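# Set two misplaced gears upright on furnace tray lugs

## Task

Fix the two gears that are placed wrongly so that every gear on the furnace tray rests flat on its lug with the small end facing up, then release them.

## Robot and tools

Robot: two 6-joint arms with parallel grippers, named left_arm and right_arm. These are names only and do not match image sides. Base poses in the scene frame: left_arm at (-0.021, +0.263, 0) m, quat_wxyz (+0.999, 0, 0, +0.036); right_arm at (-0.045, -0.350, 0) m, quat_wxyz (+0.997, 0, 0, +0.082).

Scene frame: origin on the table top midway between the arms. +z is up, +x points out over the table, and left_arm sits on the +y side. Each gripper's fingers point along its own +z and close along its own y. The reported end_effector_position is the pinch point between the pads, about 1 cm behind the fingertips. It can be somewhat wrong, and more so at long reach.

execute_actions takes {"actions": [...]} holding zero or one item, plus an optional "pictures" boolean (pictures come by default).
- An empty list returns the current state and commands nothing.
- A motion item is {"rows": [[...]], "steps": n}, with n from 1 to 15 (default 15). Each step is 1/30 s. Each row is used for one step, and the final row repeats if there are fewer rows than steps. At most 15 rows.
- A wait item is {"steps": n}, n up to 300. It sends nothing and returns once n steps have passed since the previous result. Your reply time counts toward those steps.
A refused call sends nothing to the robot.

Each row is one flat list of 14 numbers covering both arms, even if only one arm moves. The first 7 are left_arm: waist, shoulder, elbow, wrist pitch, wrist yaw, wrist roll, opening. The next 7 are right_arm in the same order. The joint values are absolute target angles in radians in each arm's own joint space, on the same scale as the Joint positions readout. They are not offsets.

Stated ranges (rad): waist -2.880..2.880, shoulder 0.000..3.142, elbow 0.000..3.019, wrist pitch -1.693..1.571, wrist yaw -1.571..1.571, wrist roll -2.094..2.094. A true end may differ by up to 0.019 from the stated one. A call is refused if a target goes more than 0.019 past a stated end and also lies farther out than that joint's last reading. Targets beyond the real end are clipped to it, and the result then says "joint sent to its limit". That note may refer to an earlier action. Having no such note does not mean there is room left.

Opening is a number from -1 (closed) to +1 (fully open, 0.094 m between pads). It is an absolute setting, not an offset.

Motion limits: each step, a joint's target is held within a fixed lead of its measured angle: waist 0.264, shoulder 0.32, elbow 0.276, wrist pitch 0.33, wrist yaw 0.186, wrist roll 0.522 rad. If the targets would move the gripper more than 70 mm from where it is, all joint targets are scaled back toward the current angles. Far targets therefore take several actions.

Between calls, while you think or wait, the arms keep heading for the last row sent. They stop chasing it once all arms have nearly stopped (slow or blocked motion counts as stopped) or a step is HELD. After that, only a new action moves them on, although fingers still closing or opening finish their travel.

Result lines:
- A state line `left_arm: …` | `right_arm: …` gives each gripper's end_effector_position (m) and end_effector_quat_wxyz in the scene frame.
- Joint positions and Joint velocities give one block per arm: six joints (rad, rad/s), then the pad gap (m, m/s).
- grip_measured gives the measured finger opening on the command scale. Each gripper has its own fixed bias of up to about 1 mm.
- "joint command not followed" means the clearance check changed or blocked some joint targets. The rest of the row still ran.
- HELD flags each step on which all or part of your row was not sent.
- MOTOR HOT appears from 85 °C. At 100 °C an OVER-TEMPERATURE FAULT drops that arm and its gripper until the motor cools. Holding loads, even while idle, heats motors.

Gripping: away from ±1, the fingers go to the point where grip_measured equals your command. To hold a part, command about 0.03 below its grip_measured; a smaller margin gives a lighter grip. Pad force is about 50–62 N, sometimes less. Parts thinner than about 2 mm get less force. First contact can spike briefly.

zoom_image: {"camera": name, "region": [x0, y0, x1, y1]}. The region is in pixels of that camera's latest image, with (0,0) at the top-left, and may be at most 504x504. Cameras: cam_head_left, cam_head_right, cam_high, cam_low (504x504), cam_left_wrist, cam_right_wrist (616x616 fisheye). Wrist camera poses follow the arm's joint readings. Calibration (K, distortion, T_world_to_cam) was supplied beforehand. It may be off by a couple of degrees and several millimetres, and a result lists any camera whose numbers changed.

read_manual: optional "section" ("licences"). It returns licence text only and does not move anything.

finished_scene: {"scene": n}, the number of the current scene. It ends that scene for good and reports whether the goal was met. The gears must stay correct after release. Replying without any tool call also ends things.

Cautions: don't drop, slam or hard-push parts. Don't knock anything off the table; that is a failure. Keep the arms from striking or pressing into each other. Occasional disturbances may tug a held part or shove loose items. Release both grippers at the end.

Each tool is called by a JSON object that holds its "op" and its "data", one argument or row to a line.

## Session

{"op": "execute_actions", "data": {
  "actions": []
}}

Scene clock: 0.00 s of 6880.00 s.
left_arm: end_effector_position=(+0.7799, +0.4758, +0.3340) grip_measured=+1.000 end_effector_quat_wxyz=(+0.399, -0.056, +0.824, +0.398) | right_arm: end_effector_position=(+0.0978, -0.1280, +0.1114) grip_measured=+1.000 end_effector_quat_wxyz=(-0.049, -0.655, +0.740, -0.147)
Joint positions: left_arm=[ 0.059  2.042  2.027 -0.466 -0.66   0.406  0.094] | right_arm=[ 0.984  1.252  0.808 -1.341  0.227 -0.276  0.094]
Joint velocities: left_arm=[-0.005 -0.005 -0.002  0.002  0.066  0.022  0.   ] | right_arm=[-0.015 -0.015 -0.002  0.007 -0.022 -0.066  0.   ]

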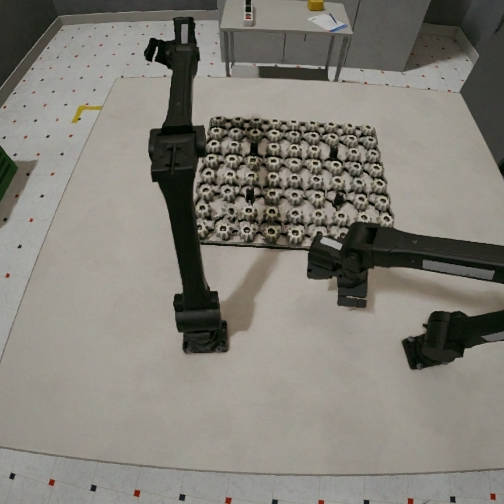

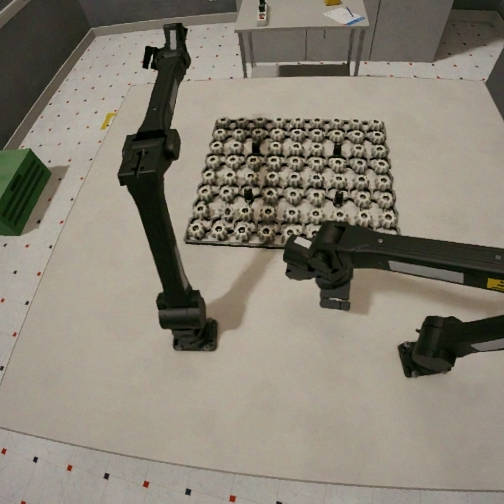

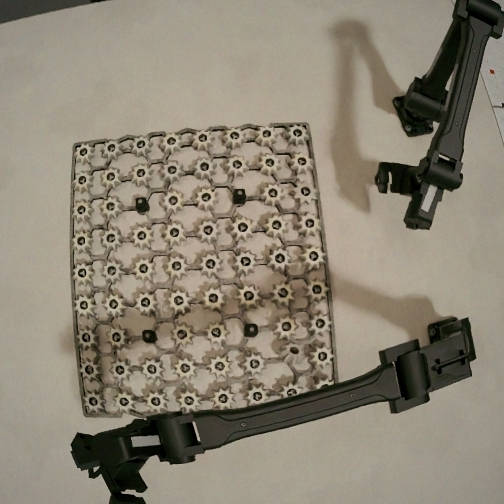

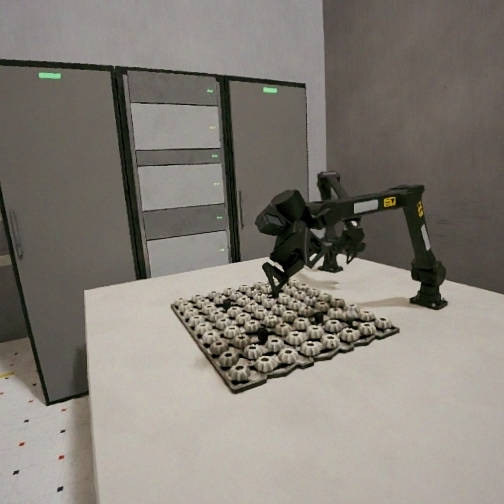

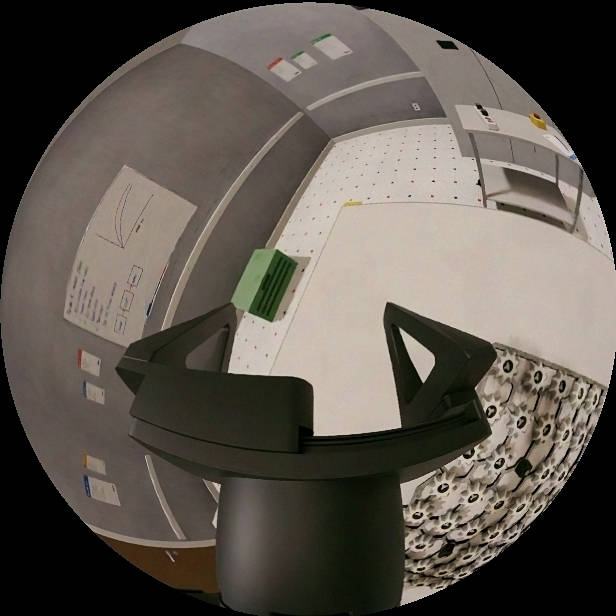

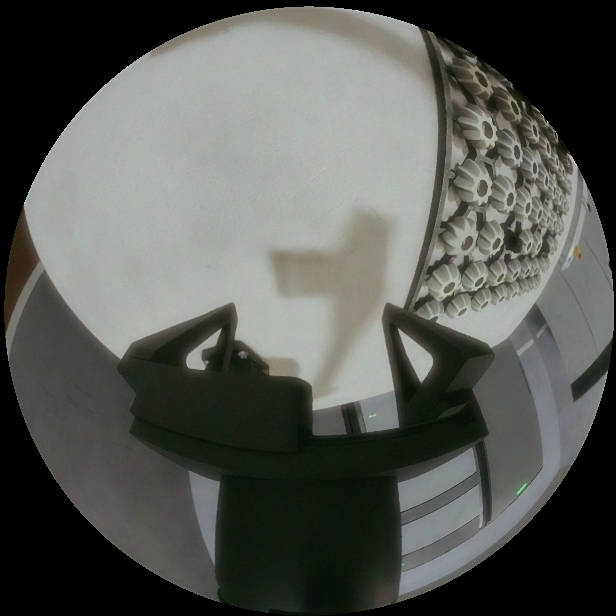

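{"op": "zoom_image", "data": {
  "camera": "cam_high",
  "region": [60, 110, 350, 420]
}}

{"op": "zoom_image", "data": {
  "camera": "cam_head_right",
  "region": [170, 100, 420, 260]
}}

{"op": "zoom_image", "data": {
  "camera": "cam_low",
  "region": [160, 270, 410, 400]
}}

Region (60, 110, 350, 420) of cam_high's 504x504 image, scaled by 1.626, with more detail than that image has; it fills the left 471 columns of this view, and the rest is white.

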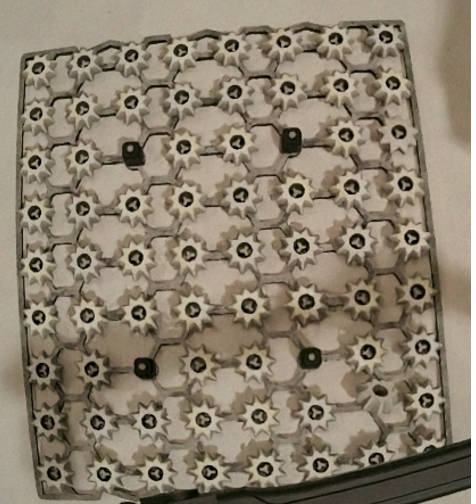

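Region (170, 100, 420, 260) of cam_head_right's 504x504 image, scaled by 2.016, with more detail than that image has; it fills the top 323 rows of this view, and the rest is white.

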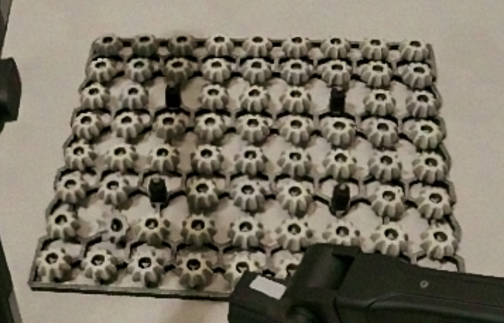

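Region (160, 270, 410, 400) of cam_low's 504x504 image, scaled by 2.016, with more detail than that image has; it fills the top 262 rows of this view, and the rest is white.

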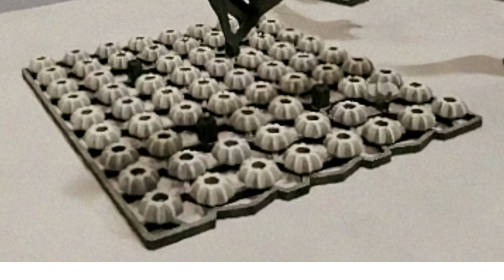

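{"op": "zoom_image", "data": {
  "camera": "cam_high",
  "region": [220, 120, 340, 260]
}}

{"op": "zoom_image", "data": {
  "camera": "cam_high",
  "region": [230, 300, 350, 410]
}}

{"op": "zoom_image", "data": {
  "camera": "cam_low",
  "region": [240, 270, 400, 350]
}}

Region (220, 120, 340, 260) of cam_high's 504x504 image, scaled by 3.600, with more detail than that image has; it fills the left 432 columns of this view, and the rest is white.

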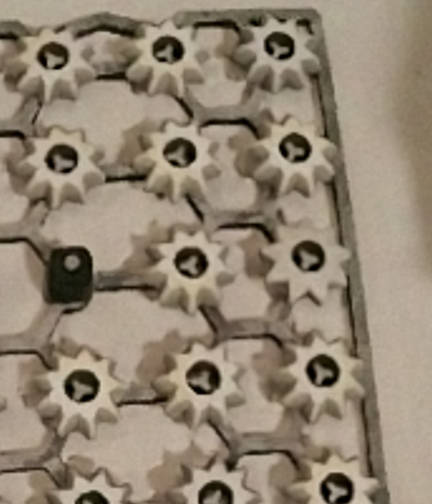

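Region (230, 300, 350, 410) of cam_high's 504x504 image, scaled by 4.200, with more detail than that image has; it fills the top 462 rows of this view, and the rest is white.

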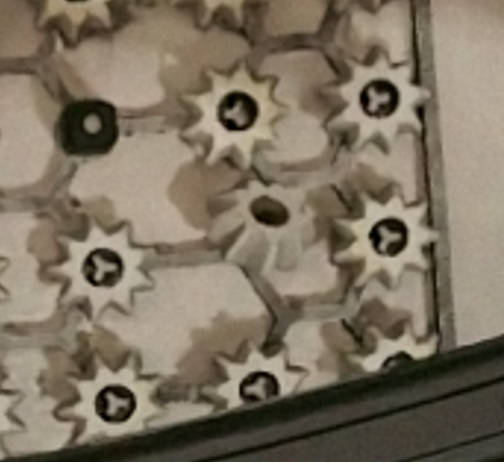

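Region (240, 270, 400, 350) of cam_low's 504x504 image, scaled by 3.150, with more detail than that image has.

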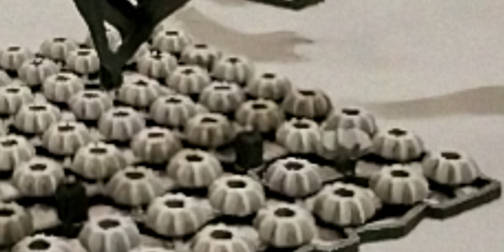

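{"op": "execute_actions", "data": {
  "actions": [
    {"rows":[[-0.263,1.55,1.105,-1.125,0,0,0.3,0.273,1.505,1.053,-1.118,0,0,0.3]]}
  ],
  "pictures": false
}}

{"op": "execute_actions", "data": {
  "actions": [
    {"steps":60}
  ]
}}

Scene clock: 89.13 s of 6880.00 s.
left_arm: end_effector_position=(+0.6173, +0.2177, +0.2371) grip_measured=+0.302 end_effector_quat_wxyz=(+0.251, +0.118, +0.957, +0.089) | right_arm: end_effector_position=(+0.2974, -0.1822, +0.0778) grip_measured=+0.302 end_effector_quat_wxyz=(-0.037, -0.251, +0.967, -0.009)
Joint positions: left_arm=[-0.189  1.708  1.583 -0.932 -0.17   0.174  0.061] | right_arm=[ 0.295  1.516  0.997 -1.129  0.003 -0.049  0.061]
Joint velocities: left_arm=[-0.64  -0.943 -1.204 -0.921  1.297 -0.462 -0.   ] | right_arm=[-1.372  0.005  0.115  0.027  0.051  0.242  0.   ]
Steps of this call (steps 1 to 90: nothing new was sent; then 85.63 s passed at rest; steps 91 to 105: all 15 steps of this action). Readings (joint positions):
91: left_arm=[0.056 2.036 2.018 -0.478 -0.636 0.390] | right_arm=[0.974 1.260 0.812 -1.330 0.182 -0.259]
92: left_arm=[0.053 2.020 1.993 -0.506 -0.608 0.370] | right_arm=[0.948 1.278 0.826 -1.305 0.130 -0.237]
94: left_arm=[0.035 1.982 1.937 -0.566 -0.553 0.335] | right_arm=[0.873 1.341 0.871 -1.253 0.063 -0.196]
98: left_arm=[-0.031 1.899 1.825 -0.687 -0.441 0.274] | right_arm=[0.683 1.460 0.958 -1.172 0.012 -0.128]
105: the state above

Scene clock: 91.13 s of 6880.00 s.
left_arm: end_effector_position=(+0.3889, +0.1814, +0.0910) grip_measured=+0.302 end_effector_quat_wxyz=(-0.013, +0.106, +0.994, +0.003) | right_arm: end_effector_position=(+0.3048, -0.1857, +0.0812) grip_measured=+0.302 end_effector_quat_wxyz=(-0.032, -0.224, +0.974, -0.008)
Joint positions: left_arm=[-0.27   1.557  1.086 -1.126 -0.003  0.015  0.061] | right_arm=[ 0.278  1.516  1.008 -1.128  0.001 -0.011  0.061]
Joint velocities: left_arm=[ 0.024 -0.015  0.002  0.002 -0.007  0.037 -0.001] | right_arm=[-0.005 -0.024  0.002  0.002  0.022 -0.051 -0.   ]
Steps of this call (steps 1 to 45: the robot went on to your last target; steps 46 to 60: nothing new was sent). Readings (joint positions):
1: left_arm=[-0.210 1.677 1.538 -0.962 -0.122 0.159] | right_arm=[0.257 1.516 1.001 -1.128 0.004 -0.040]
2: left_arm=[-0.230 1.647 1.491 -0.989 -0.084 0.146] | right_arm=[0.232 1.516 1.005 -1.128 0.004 -0.033]
4: left_arm=[-0.261 1.595 1.393 -1.031 -0.039 0.122] | right_arm=[0.221 1.516 1.008 -1.128 0.004 -0.024]
8: left_arm=[-0.282 1.543 1.208 -1.085 -0.006 0.080] | right_arm=[0.259 1.516 1.008 -1.128 0.002 -0.016]
60: the state above
All arms were judged still, so your last target was given up. Only a new action makes them travel on or press farther. Fingers that are still opening or closing keep moving.
camera_calibration (this result's frames):
cam_left_wrist: T_world_to_cam=[[-0.220211, -0.975441, -0.00460795, 0.266611], [-0.766167, 0.170038, 0.619738, 0.211643], [-0.603735, 0.140003, -0.784795, 0.403176], [0, 0, 0, 1]] pos_world=[0.464275, 0.16763, 0.186476]
cam_right_wrist: T_world_to_cam=[[0.433067, -0.90122, -0.0159659, -0.292896], [-0.685388, -0.340753, 0.64353, 0.0980655], [-0.585403, -0.267749, -0.765254, 0.312305], [0, 0, 0, 1]] pos_world=[0.37688, -0.146928, 0.171208]

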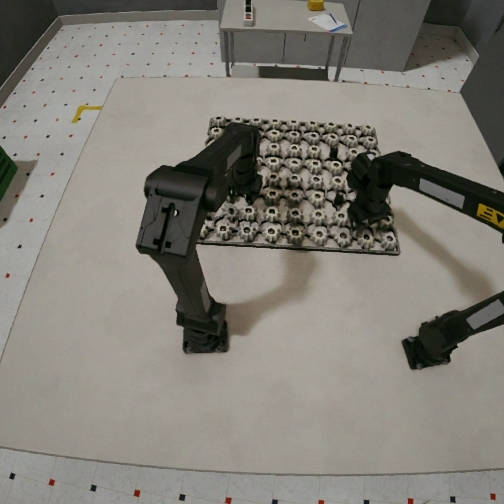

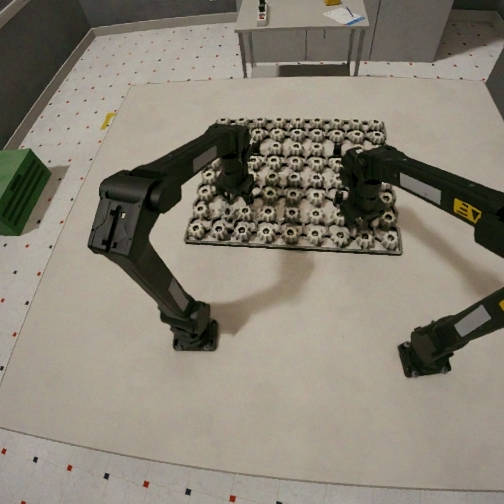

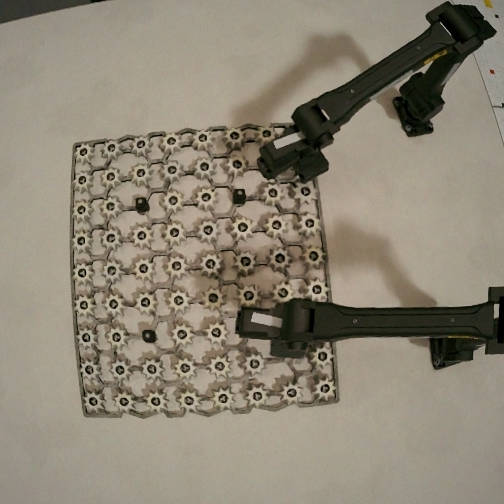

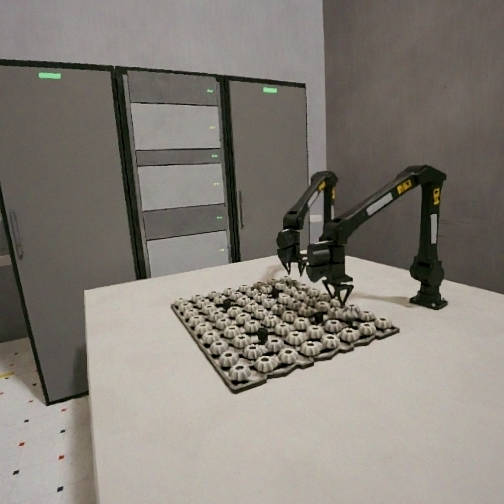

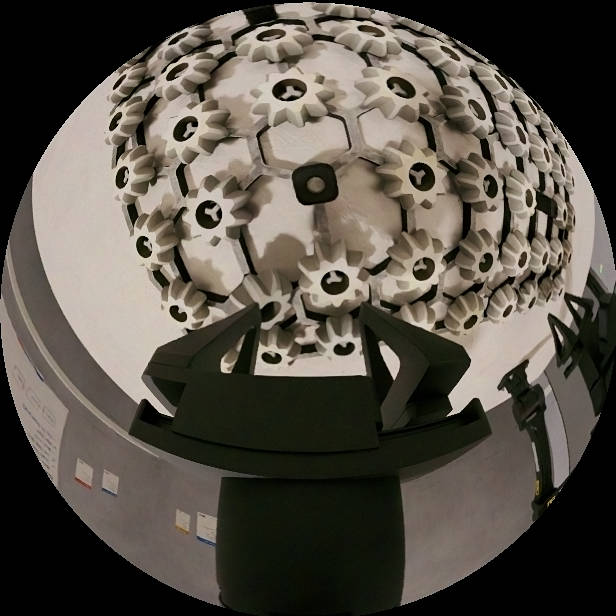

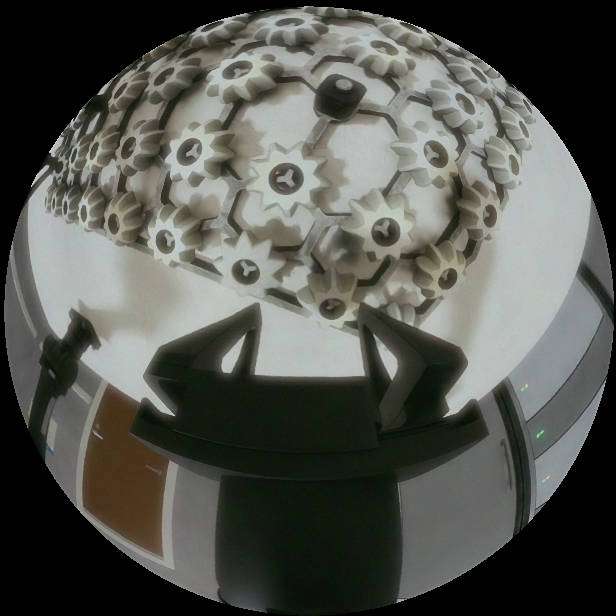

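{"op": "execute_actions", "data": {
  "actions": [
    {"rows":[[-0.148,1.465,0.976,-1.055,0,0,0.3,0.41,1.49,1.032,-1.048,0,0,0.3]]}
  ],
  "pictures": false
}}

{"op": "execute_actions", "data": {
  "actions": [
    {"steps":40}
  ]
}}

Scene clock: 113.13 s of 6880.00 s.
left_arm: end_effector_position=(+0.3677, +0.2366, +0.0857) grip_measured=+0.302 end_effector_quat_wxyz=(+0.004, +0.040, +0.999, +0.000) | right_arm: end_effector_position=(+0.2929, -0.1299, +0.0849) grip_measured=+0.302 end_effector_quat_wxyz=(+0.006, -0.289, +0.957, +0.002)
Joint positions: left_arm=[-0.14   1.473  0.975 -1.065 -0.001  0.013  0.061] | right_arm=[ 0.415  1.505  1.008 -1.061 -0.001 -0.009  0.061]
Joint velocities: left_arm=[-0.024 -0.015  0.007  0.002 -0.007 -0.022  0.   ] | right_arm=[-0.073  0.005  0.007 -0.027  0.081  0.022  0.001]
Steps of this call (steps 1 to 90: nothing new was sent; then 18.50 s passed at rest; steps 91 to 105: all 15 steps of this action). Readings (joint positions):
91: left_arm=[-0.263 1.551 1.074 -1.111 0.001 0.015] | right_arm=[0.286 1.515 1.008 -1.117 0.004 -0.010]
92: left_arm=[-0.248 1.536 1.049 -1.084 0.003 0.015] | right_arm=[0.303 1.515 1.008 -1.099 0.005 -0.009]
94: left_arm=[-0.197 1.502 0.999 -1.071 0.003 0.015] | right_arm=[0.360 1.511 1.008 -1.070 0.004 -0.009]
98: left_arm=[-0.128 1.475 0.975 -1.070 -0.001 0.013] | right_arm=[0.434 1.506 1.008 -1.061 -0.001 -0.009]
105: the state above

Scene clock: 114.47 s of 6880.00 s.
left_arm: end_effector_position=(+0.3676, +0.2363, +0.0857) grip_measured=+0.302 end_effector_quat_wxyz=(+0.004, +0.041, +0.999, +0.000) | right_arm: end_effector_position=(+0.2933, -0.1306, +0.0849) grip_measured=+0.302 end_effector_quat_wxyz=(+0.006, -0.289, +0.957, +0.002)
Joint positions: left_arm=[-0.141  1.473  0.975 -1.065 -0.001  0.013  0.061] | right_arm=[ 0.413  1.505  1.008 -1.061 -0.001 -0.009  0.061]
Joint velocities: left_arm=[-0.005 -0.005 -0.017 -0.007 -0.051 -0.037 -0.   ] | right_arm=[ 0.005 -0.005  0.002 -0.017  0.007  0.037 -0.   ]
Steps of this call (steps 1 to 15: the robot went on to your last target; steps 16 to 40: nothing new was sent). Readings (joint positions):
1: left_arm=[-0.141 1.473 0.975 -1.065 -0.001 0.013] | right_arm=[0.413 1.505 1.008 -1.061 -0.001 -0.009]
2: left_arm=[-0.141 1.473 0.975 -1.065 -0.001 0.013] | right_arm=[0.413 1.505 1.008 -1.061 -0.001 -0.009]
4: left_arm=[-0.141 1.473 0.975 -1.065 -0.001 0.013] | right_arm=[0.413 1.505 1.008 -1.061 -0.001 -0.009]
8: left_arm=[-0.141 1.473 0.975 -1.065 -0.001 0.013] | right_arm=[0.413 1.505 1.008 -1.061 -0.001 -0.009]
40: the state above
All arms were judged still, so your last target was given up. Only a new action makes them travel on or press farther. Fingers that are still opening or closing keep moving.
camera_calibration (this result's frames):
cam_left_wrist: T_world_to_cam=[[-0.0912834, -0.995819, -0.00354106, 0.272767], [-0.80224, 0.0714311, 0.592712, 0.22823], [-0.589981, 0.0569456, -0.805406, 0.394831], [0, 0, 0, 1]] pos_world=[0.440937, 0.232839, 0.18369]
cam_right_wrist: T_world_to_cam=[[0.550206, -0.834834, -0.0180668, -0.263654], [-0.672927, -0.456103, 0.582357, 0.0931237], [-0.494411, -0.308258, -0.812733, 0.295247], [0, 0, 0, 1]] pos_world=[0.353703, -0.0866207, 0.180962]

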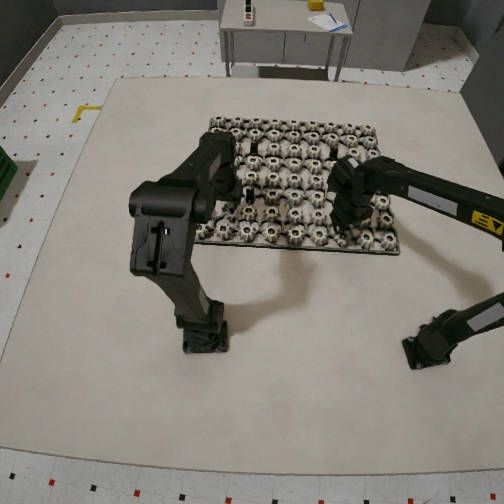

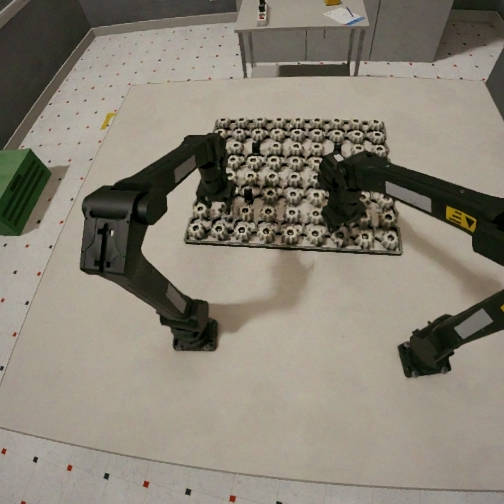

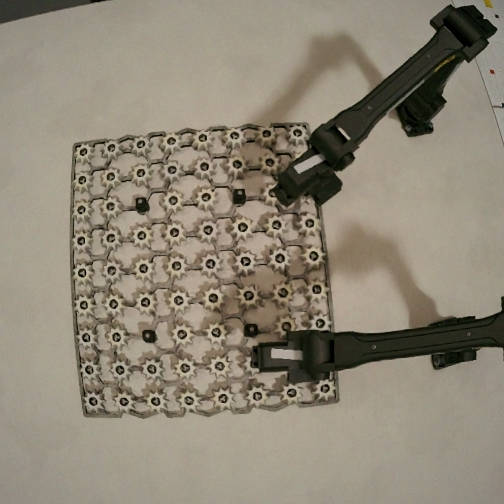

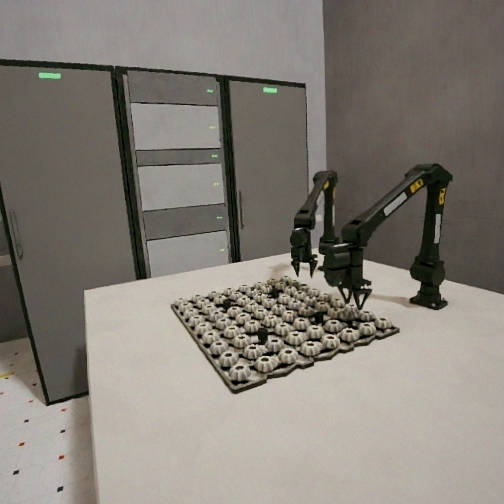

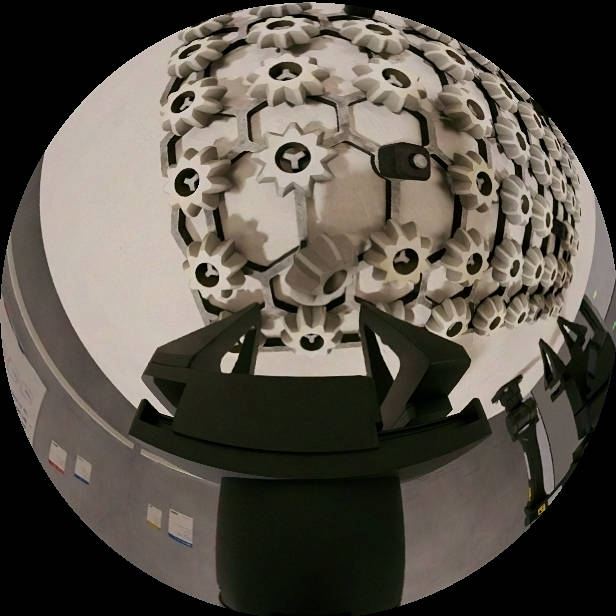

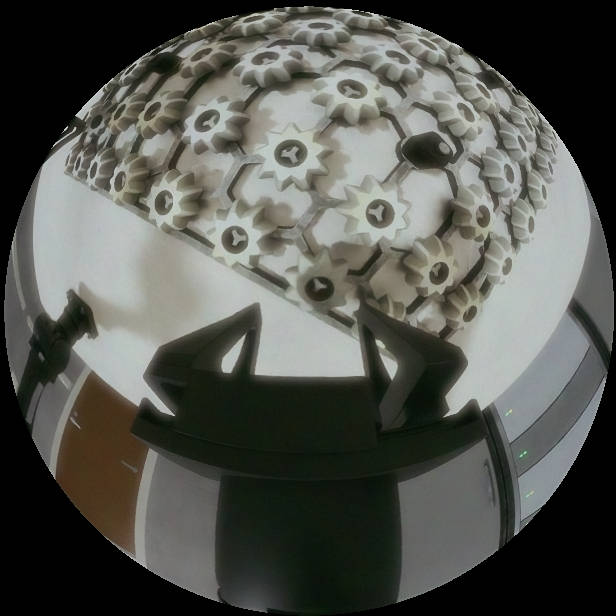

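{"op": "execute_actions", "data": {
  "actions": [
    {"rows":[[-0.168,1.505,0.955,-1.005,0,0.75,0.3,0.403,1.57,0.923,-0.905,0,0,0.3]]}
  ],
  "pictures": false
}}

{"op": "execute_actions", "data": {
  "actions": [
    {"steps":40}
  ]
}}

Scene clock: 150.93 s of 6880.00 s.
left_arm: end_effector_position=(+0.3733, +0.2271, +0.0765) grip_measured=+0.302 end_effector_quat_wxyz=(+0.014, +0.387, +0.922, +0.005) | right_arm: end_effector_position=(+0.2912, -0.1396, +0.0371) grip_measured=+0.302 end_effector_quat_wxyz=(+0.008, -0.282, +0.959, -0.001)
Joint positions: left_arm=[-0.163  1.488  0.964 -1.016 -0.001  0.705  0.061] | right_arm=[ 0.4    1.561  0.925 -0.92   0.007 -0.009  0.061]
Joint velocities: left_arm=[ 0.015 -0.015 -0.002  0.012 -0.037  0.198 -0.001] | right_arm=[-0.015 -0.015  0.002 -0.007  0.037  0.022  0.   ]
Steps of this call (steps 1 to 90: nothing new was sent; then 32.97 s passed at rest; steps 91 to 105: all 15 steps of this action). Readings (joint positions):
91: left_arm=[-0.142 1.474 0.973 -1.057 -0.001 0.088] | right_arm=[0.412 1.507 0.998 -1.034 -0.001 -0.009]
92: left_arm=[-0.144 1.474 0.971 -1.041 -0.001 0.186] | right_arm=[0.412 1.508 0.981 -0.986 -0.001 -0.009]
94: left_arm=[-0.152 1.479 0.968 -1.023 -0.001 0.372] | right_arm=[0.411 1.528 0.948 -0.937 -0.001 -0.009]
98: left_arm=[-0.163 1.488 0.965 -1.016 -0.001 0.588] | right_arm=[0.402 1.560 0.927 -0.922 0.011 -0.009]
105: the state above

Scene clock: 152.27 s of 6880.00 s.
left_arm: end_effector_position=(+0.3733, +0.2271, +0.0765) grip_measured=+0.302 end_effector_quat_wxyz=(+0.014, +0.401, +0.916, +0.005) | right_arm: end_effector_position=(+0.2912, -0.1396, +0.0371) grip_measured=+0.302 end_effector_quat_wxyz=(+0.008, -0.282, +0.959, -0.001)
Joint positions: left_arm=[-0.163  1.488  0.964 -1.016 -0.001  0.736  0.061] | right_arm=[ 0.4    1.561  0.925 -0.92   0.007 -0.009  0.061]
Joint velocities: left_arm=[-0.005 -0.005 -0.012  0.002 -0.051 -0.037 -0.001] | right_arm=[ 0.005 -0.005 -0.012  0.002 -0.007  0.007  0.   ]
Steps of this call (steps 1 to 30: the robot went on to your last target; steps 31 to 40: nothing new was sent). Readings (joint positions):
1: left_arm=[-0.163 1.488 0.964 -1.016 -0.001 0.711] | right_arm=[0.400 1.561 0.925 -0.920 0.007 -0.009]
2: left_arm=[-0.163 1.488 0.964 -1.016 -0.001 0.716] | right_arm=[0.400 1.561 0.925 -0.920 0.007 -0.009]
4: left_arm=[-0.163 1.488 0.964 -1.016 -0.001 0.723] | right_arm=[0.400 1.561 0.925 -0.920 0.007 -0.009]
8: left_arm=[-0.163 1.488 0.964 -1.016 -0.001 0.731] | right_arm=[0.400 1.561 0.925 -0.920 0.007 -0.009]
40: the state above
All arms were judged still, so your last target was given up. Only a new action makes them travel on or press farther. Fingers that are still opening or closing keep moving.
camera_calibration (this result's frames):
cam_left_wrist: T_world_to_cam=[[-0.741611, -0.670411, -0.0237191, 0.434548], [-0.555984, 0.594478, 0.580928, 0.0290743], [-0.37536, 0.44401, -0.81361, 0.223932], [0, 0, 0, 1]] pos_world=[0.422485, 0.174614, 0.17561]
cam_right_wrist: T_world_to_cam=[[0.539652, -0.841828, -0.0100398, -0.269046], [-0.682464, -0.444413, 0.580293, 0.119908], [-0.492969, -0.306305, -0.814346, 0.252462], [0, 0, 0, 1]] pos_world=[0.35148, -0.0958721, 0.133309]

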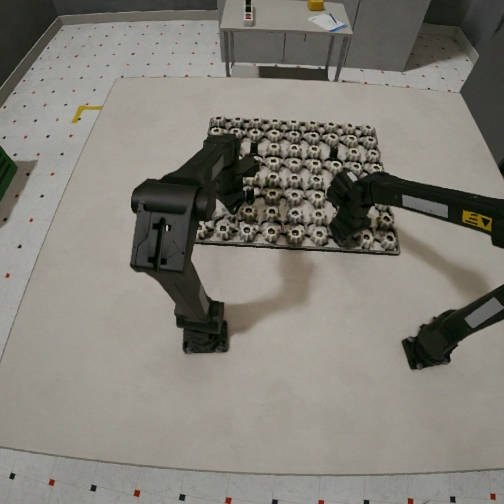

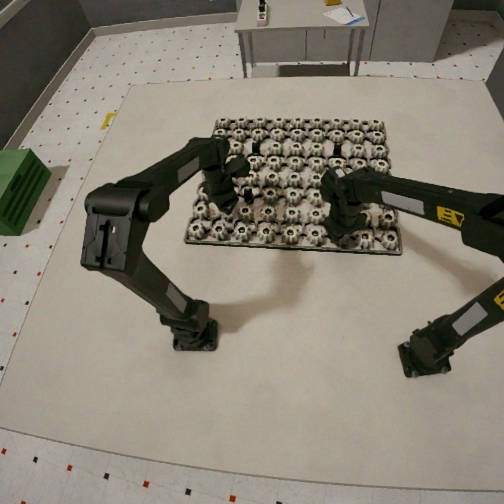

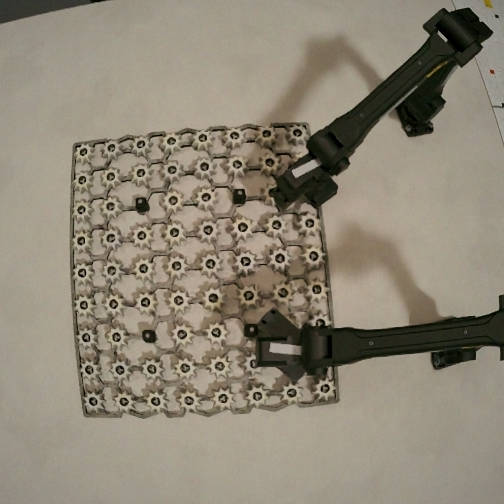

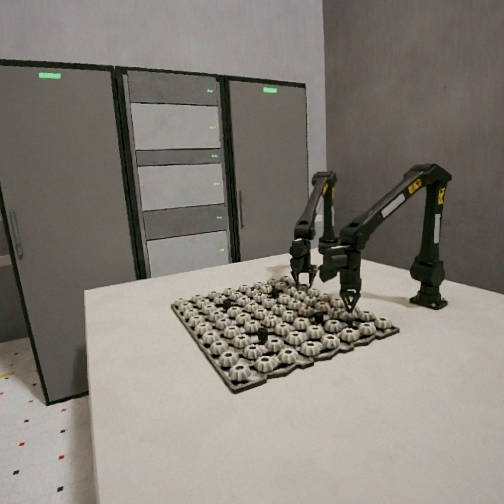

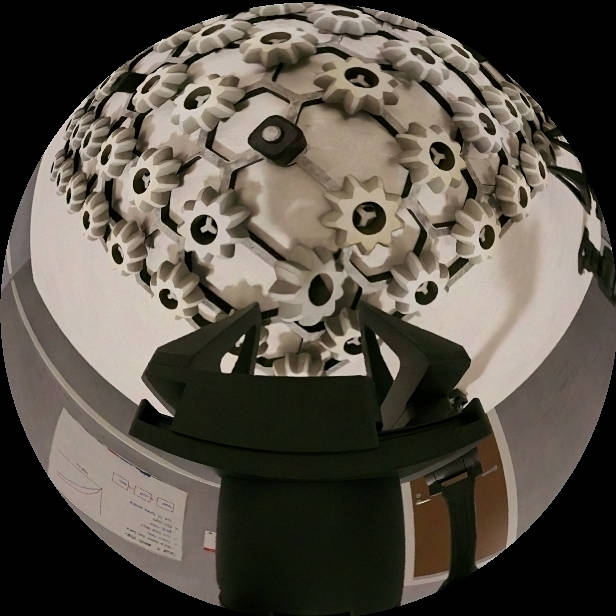

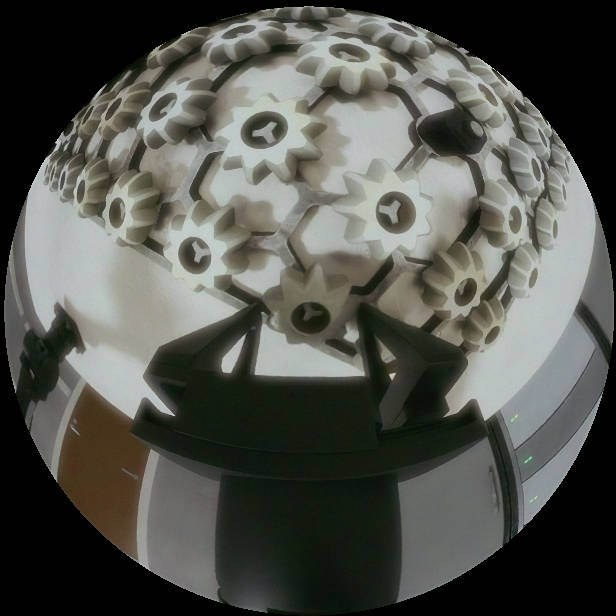

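{"op": "execute_actions", "data": {
  "actions": [
    {"rows":[[-0.168,1.505,0.955,-1.005,0,-1.2,0.35,0.403,1.595,0.92,-0.905,0,0,0.3]]}
  ],
  "pictures": false
}}

{"op": "execute_actions", "data": {
  "actions": [
    {"rows":[[-0.168,1.505,0.955,-1.005,0,-1.2,0.35,0.403,1.595,0.92,-0.905,0,0,-0.2]]}
  ],
  "pictures": false
}}

{"op": "execute_actions", "data": {
  "actions": [
    {"rows":[[-0.168,1.585,0.91,-0.905,0,-1.2,0.35,0.403,1.595,0.92,-0.905,0,0,-0.2]]}
  ],
  "pictures": false
}}

{"op": "execute_actions", "data": {
  "actions": [
    {"steps":20}
  ]
}}

Scene clock: 169.20 s of 6880.00 s.
left_arm: end_effector_position=(+0.3735, +0.2269, +0.0765) grip_measured=+0.348 end_effector_quat_wxyz=(+0.014, -0.300, +0.954, -0.006) | right_arm: end_effector_position=(+0.2900, -0.1403, +0.0291) grip_measured=+0.302 end_effector_quat_wxyz=(-0.001, -0.283, +0.959, -0.004)
Joint positions: left_arm=[-0.164  1.488  0.964 -1.015 -0.001 -0.7    0.063] | right_arm=[ 0.4    1.582  0.925 -0.917  0.007 -0.009  0.061]
Joint velocities: left_arm=[ 0.015 -0.005  0.002  0.002 -0.022 -2.85  -0.   ] | right_arm=[ 0.005  0.005  0.012 -0.002 -0.022 -0.066 -0.   ]
Steps of this call (steps 1 to 90: nothing new was sent; then 13.43 s passed at rest; steps 91 to 105: all 15 steps of this action). Readings (joint positions):
91: left_arm=[-0.164 1.488 0.964 -1.016 -0.001 0.661] | right_arm=[0.400 1.562 0.925 -0.920 0.007 -0.009]
92: left_arm=[-0.164 1.488 0.964 -1.016 -0.001 0.562] | right_arm=[0.400 1.564 0.925 -0.919 0.007 -0.009]
94: left_arm=[-0.164 1.488 0.964 -1.015 -0.001 0.368] | right_arm=[0.400 1.572 0.925 -0.918 0.007 -0.009]
98: left_arm=[-0.164 1.488 0.964 -1.015 -0.001 -0.020] | right_arm=[0.400 1.582 0.925 -0.917 0.007 -0.009]
105: the state above

Scene clock: 169.70 s of 6880.00 s.
left_arm: end_effector_position=(+0.3735, +0.2269, +0.0765) grip_measured=+0.348 end_effector_quat_wxyz=(+0.013, -0.513, +0.858, -0.009) | right_arm: end_effector_position=(+0.2898, -0.1403, +0.0289) grip_measured=+0.198 end_effector_quat_wxyz=(-0.001, -0.282, +0.959, -0.003)
Joint positions: left_arm=[-0.164  1.488  0.964 -1.015 -0.001 -1.169  0.063] | right_arm=[ 0.4    1.583  0.924 -0.917  0.006 -0.009  0.056]
Joint velocities: left_arm=[-0.005  0.005 -0.007  0.007 -0.066 -0.183 -0.001] | right_arm=[-0.005 -0.024 -0.007 -0.022 -0.007 -0.066 -0.001]
Steps of this call (steps 1 to 15: all 15 steps of this action). Readings (joint positions):
1: left_arm=[-0.164 1.488 0.964 -1.015 -0.001 -0.793] | right_arm=[0.400 1.582 0.925 -0.917 0.006 -0.009]
2: left_arm=[-0.164 1.488 0.964 -1.015 -0.001 -0.872] | right_arm=[0.400 1.583 0.924 -0.917 0.006 -0.009]
4: left_arm=[-0.164 1.488 0.964 -1.015 -0.001 -0.986] | right_arm=[0.400 1.583 0.924 -0.917 0.006 -0.009]
8: left_arm=[-0.164 1.488 0.964 -1.015 -0.001 -1.104] | right_arm=[0.400 1.583 0.924 -0.917 0.006 -0.009]
15: the state above

Scene clock: 170.20 s of 6880.00 s.
left_arm: end_effector_position=(+0.3713, +0.2273, +0.0257) grip_measured=+0.348 end_effector_quat_wxyz=(-0.002, -0.520, +0.854, +0.002) | right_arm: end_effector_position=(+0.2898, -0.1403, +0.0289) grip_measured=+0.198 end_effector_quat_wxyz=(-0.001, -0.282, +0.959, -0.003)
Joint positions: left_arm=[-0.164  1.587  0.919 -0.908 -0.002 -1.184  0.063] | right_arm=[ 0.4    1.583  0.924 -0.917  0.006 -0.009  0.056]
Joint velocities: left_arm=[ 0.005 -0.005  0.007  0.007  0.007  0.051 -0.   ] | right_arm=[-0.015 -0.005  0.007 -0.007 -0.022 -0.037 -0.   ]
Steps of this call (steps 1 to 15: all 15 steps of this action). Readings (joint positions):
1: left_arm=[-0.164 1.492 0.958 -0.997 -0.001 -1.172] | right_arm=[0.400 1.583 0.924 -0.917 0.006 -0.009]
2: left_arm=[-0.164 1.499 0.950 -0.965 -0.001 -1.175] | right_arm=[0.400 1.583 0.924 -0.917 0.006 -0.009]
4: left_arm=[-0.164 1.530 0.937 -0.929 -0.001 -1.178] | right_arm=[0.400 1.583 0.924 -0.917 0.006 -0.009]
8: left_arm=[-0.164 1.583 0.919 -0.911 0.000 -1.182] | right_arm=[0.400 1.583 0.924 -0.917 0.006 -0.009]
15: the state above

Scene clock: 170.87 s of 6880.00 s.
left_arm: end_effector_position=(+0.3713, +0.2273, +0.0257) grip_measured=+0.348 end_effector_quat_wxyz=(-0.002, -0.520, +0.854, +0.002) | right_arm: end_effector_position=(+0.2898, -0.1403, +0.0289) grip_measured=+0.198 end_effector_quat_wxyz=(-0.001, -0.282, +0.959, -0.003)
Joint positions: left_arm=[-0.164  1.587  0.919 -0.908 -0.002 -1.184  0.063] | right_arm=[ 0.4    1.583  0.924 -0.917  0.006 -0.009  0.056]
Joint velocities: left_arm=[-0.015 -0.015  0.012  0.002 -0.051 -0.007 -0.   ] | right_arm=[-0.015  0.024 -0.007  0.002 -0.051  0.051  0.   ]
Steps of this call (steps 1 to 15: the robot went on to your last target; steps 16 to 20: nothing new was sent). Readings (joint positions):
1: left_arm=[-0.164 1.587 0.919 -0.908 -0.002 -1.184] | right_arm=[0.400 1.583 0.924 -0.917 0.006 -0.009]
2: left_arm=[-0.164 1.587 0.919 -0.908 -0.002 -1.184] | right_arm=[0.400 1.583 0.924 -0.917 0.006 -0.009]
4: left_arm=[-0.164 1.587 0.919 -0.908 -0.002 -1.184] | right_arm=[0.400 1.583 0.924 -0.917 0.006 -0.009]
8: left_arm=[-0.164 1.587 0.919 -0.908 -0.002 -1.184] | right_arm=[0.400 1.583 0.924 -0.917 0.006 -0.009]
20: the state above
All arms were judged still, so your last target was given up. Only a new action makes them travel on or press farther. Fingers that are still opening or closing keep moving.
camera_calibration (this result's frames):
cam_left_wrist: T_world_to_cam=[[0.883574, -0.468222, -0.00812605, -0.217844], [-0.370694, -0.709923, 0.598828, 0.284622], [-0.286153, -0.526096, -0.800837, 0.368784], [0, 0, 0, 1]] pos_world=[0.403517, 0.294076, 0.123126]
cam_right_wrist: T_world_to_cam=[[0.539161, -0.842132, -0.0109257, -0.268862], [-0.672909, -0.438548, 0.595709, 0.121042], [-0.506457, -0.313831, -0.803126, 0.247369], [0, 0, 0, 1]] pos_world=[0.351692, -0.0957028, 0.123625]

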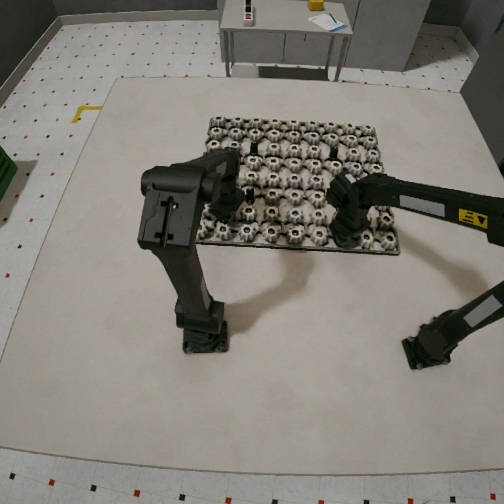

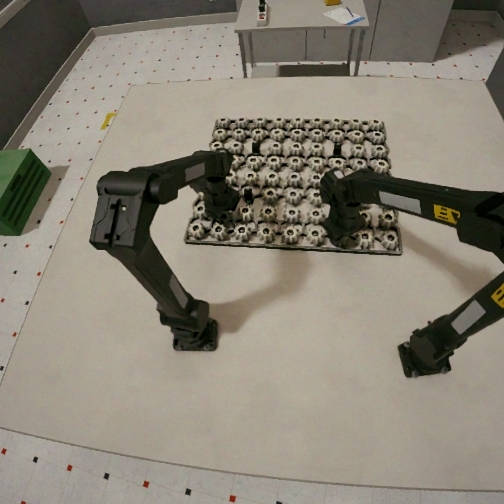

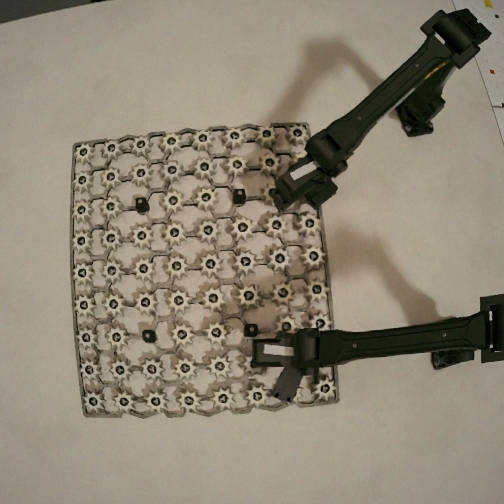

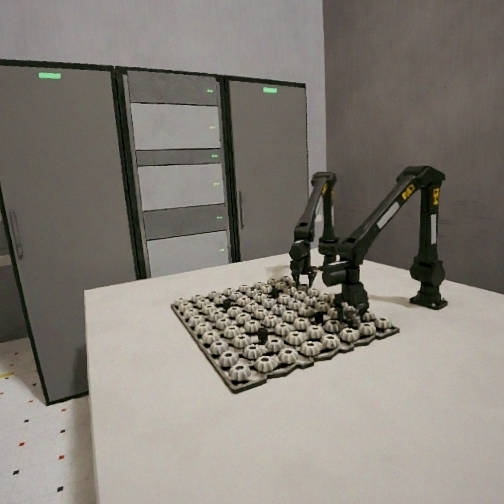

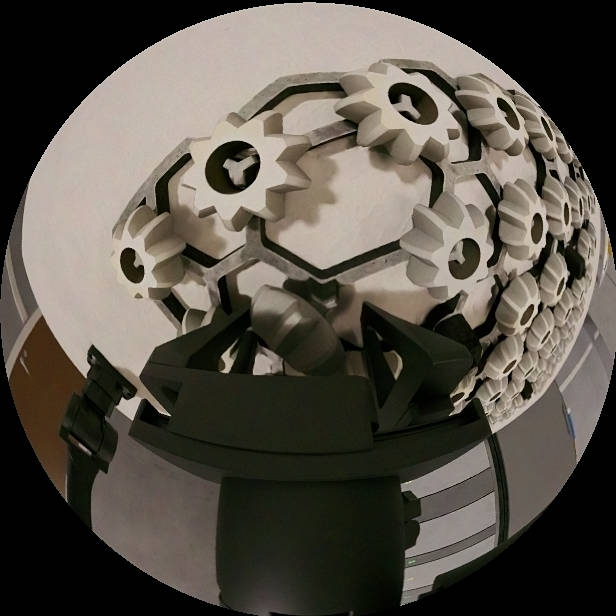

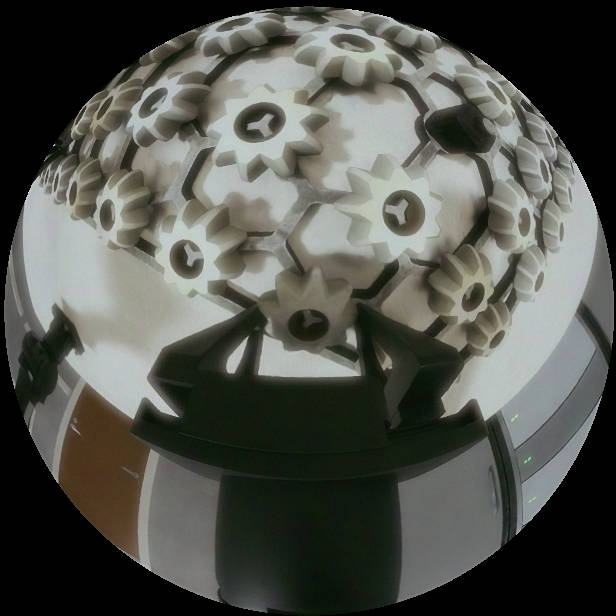

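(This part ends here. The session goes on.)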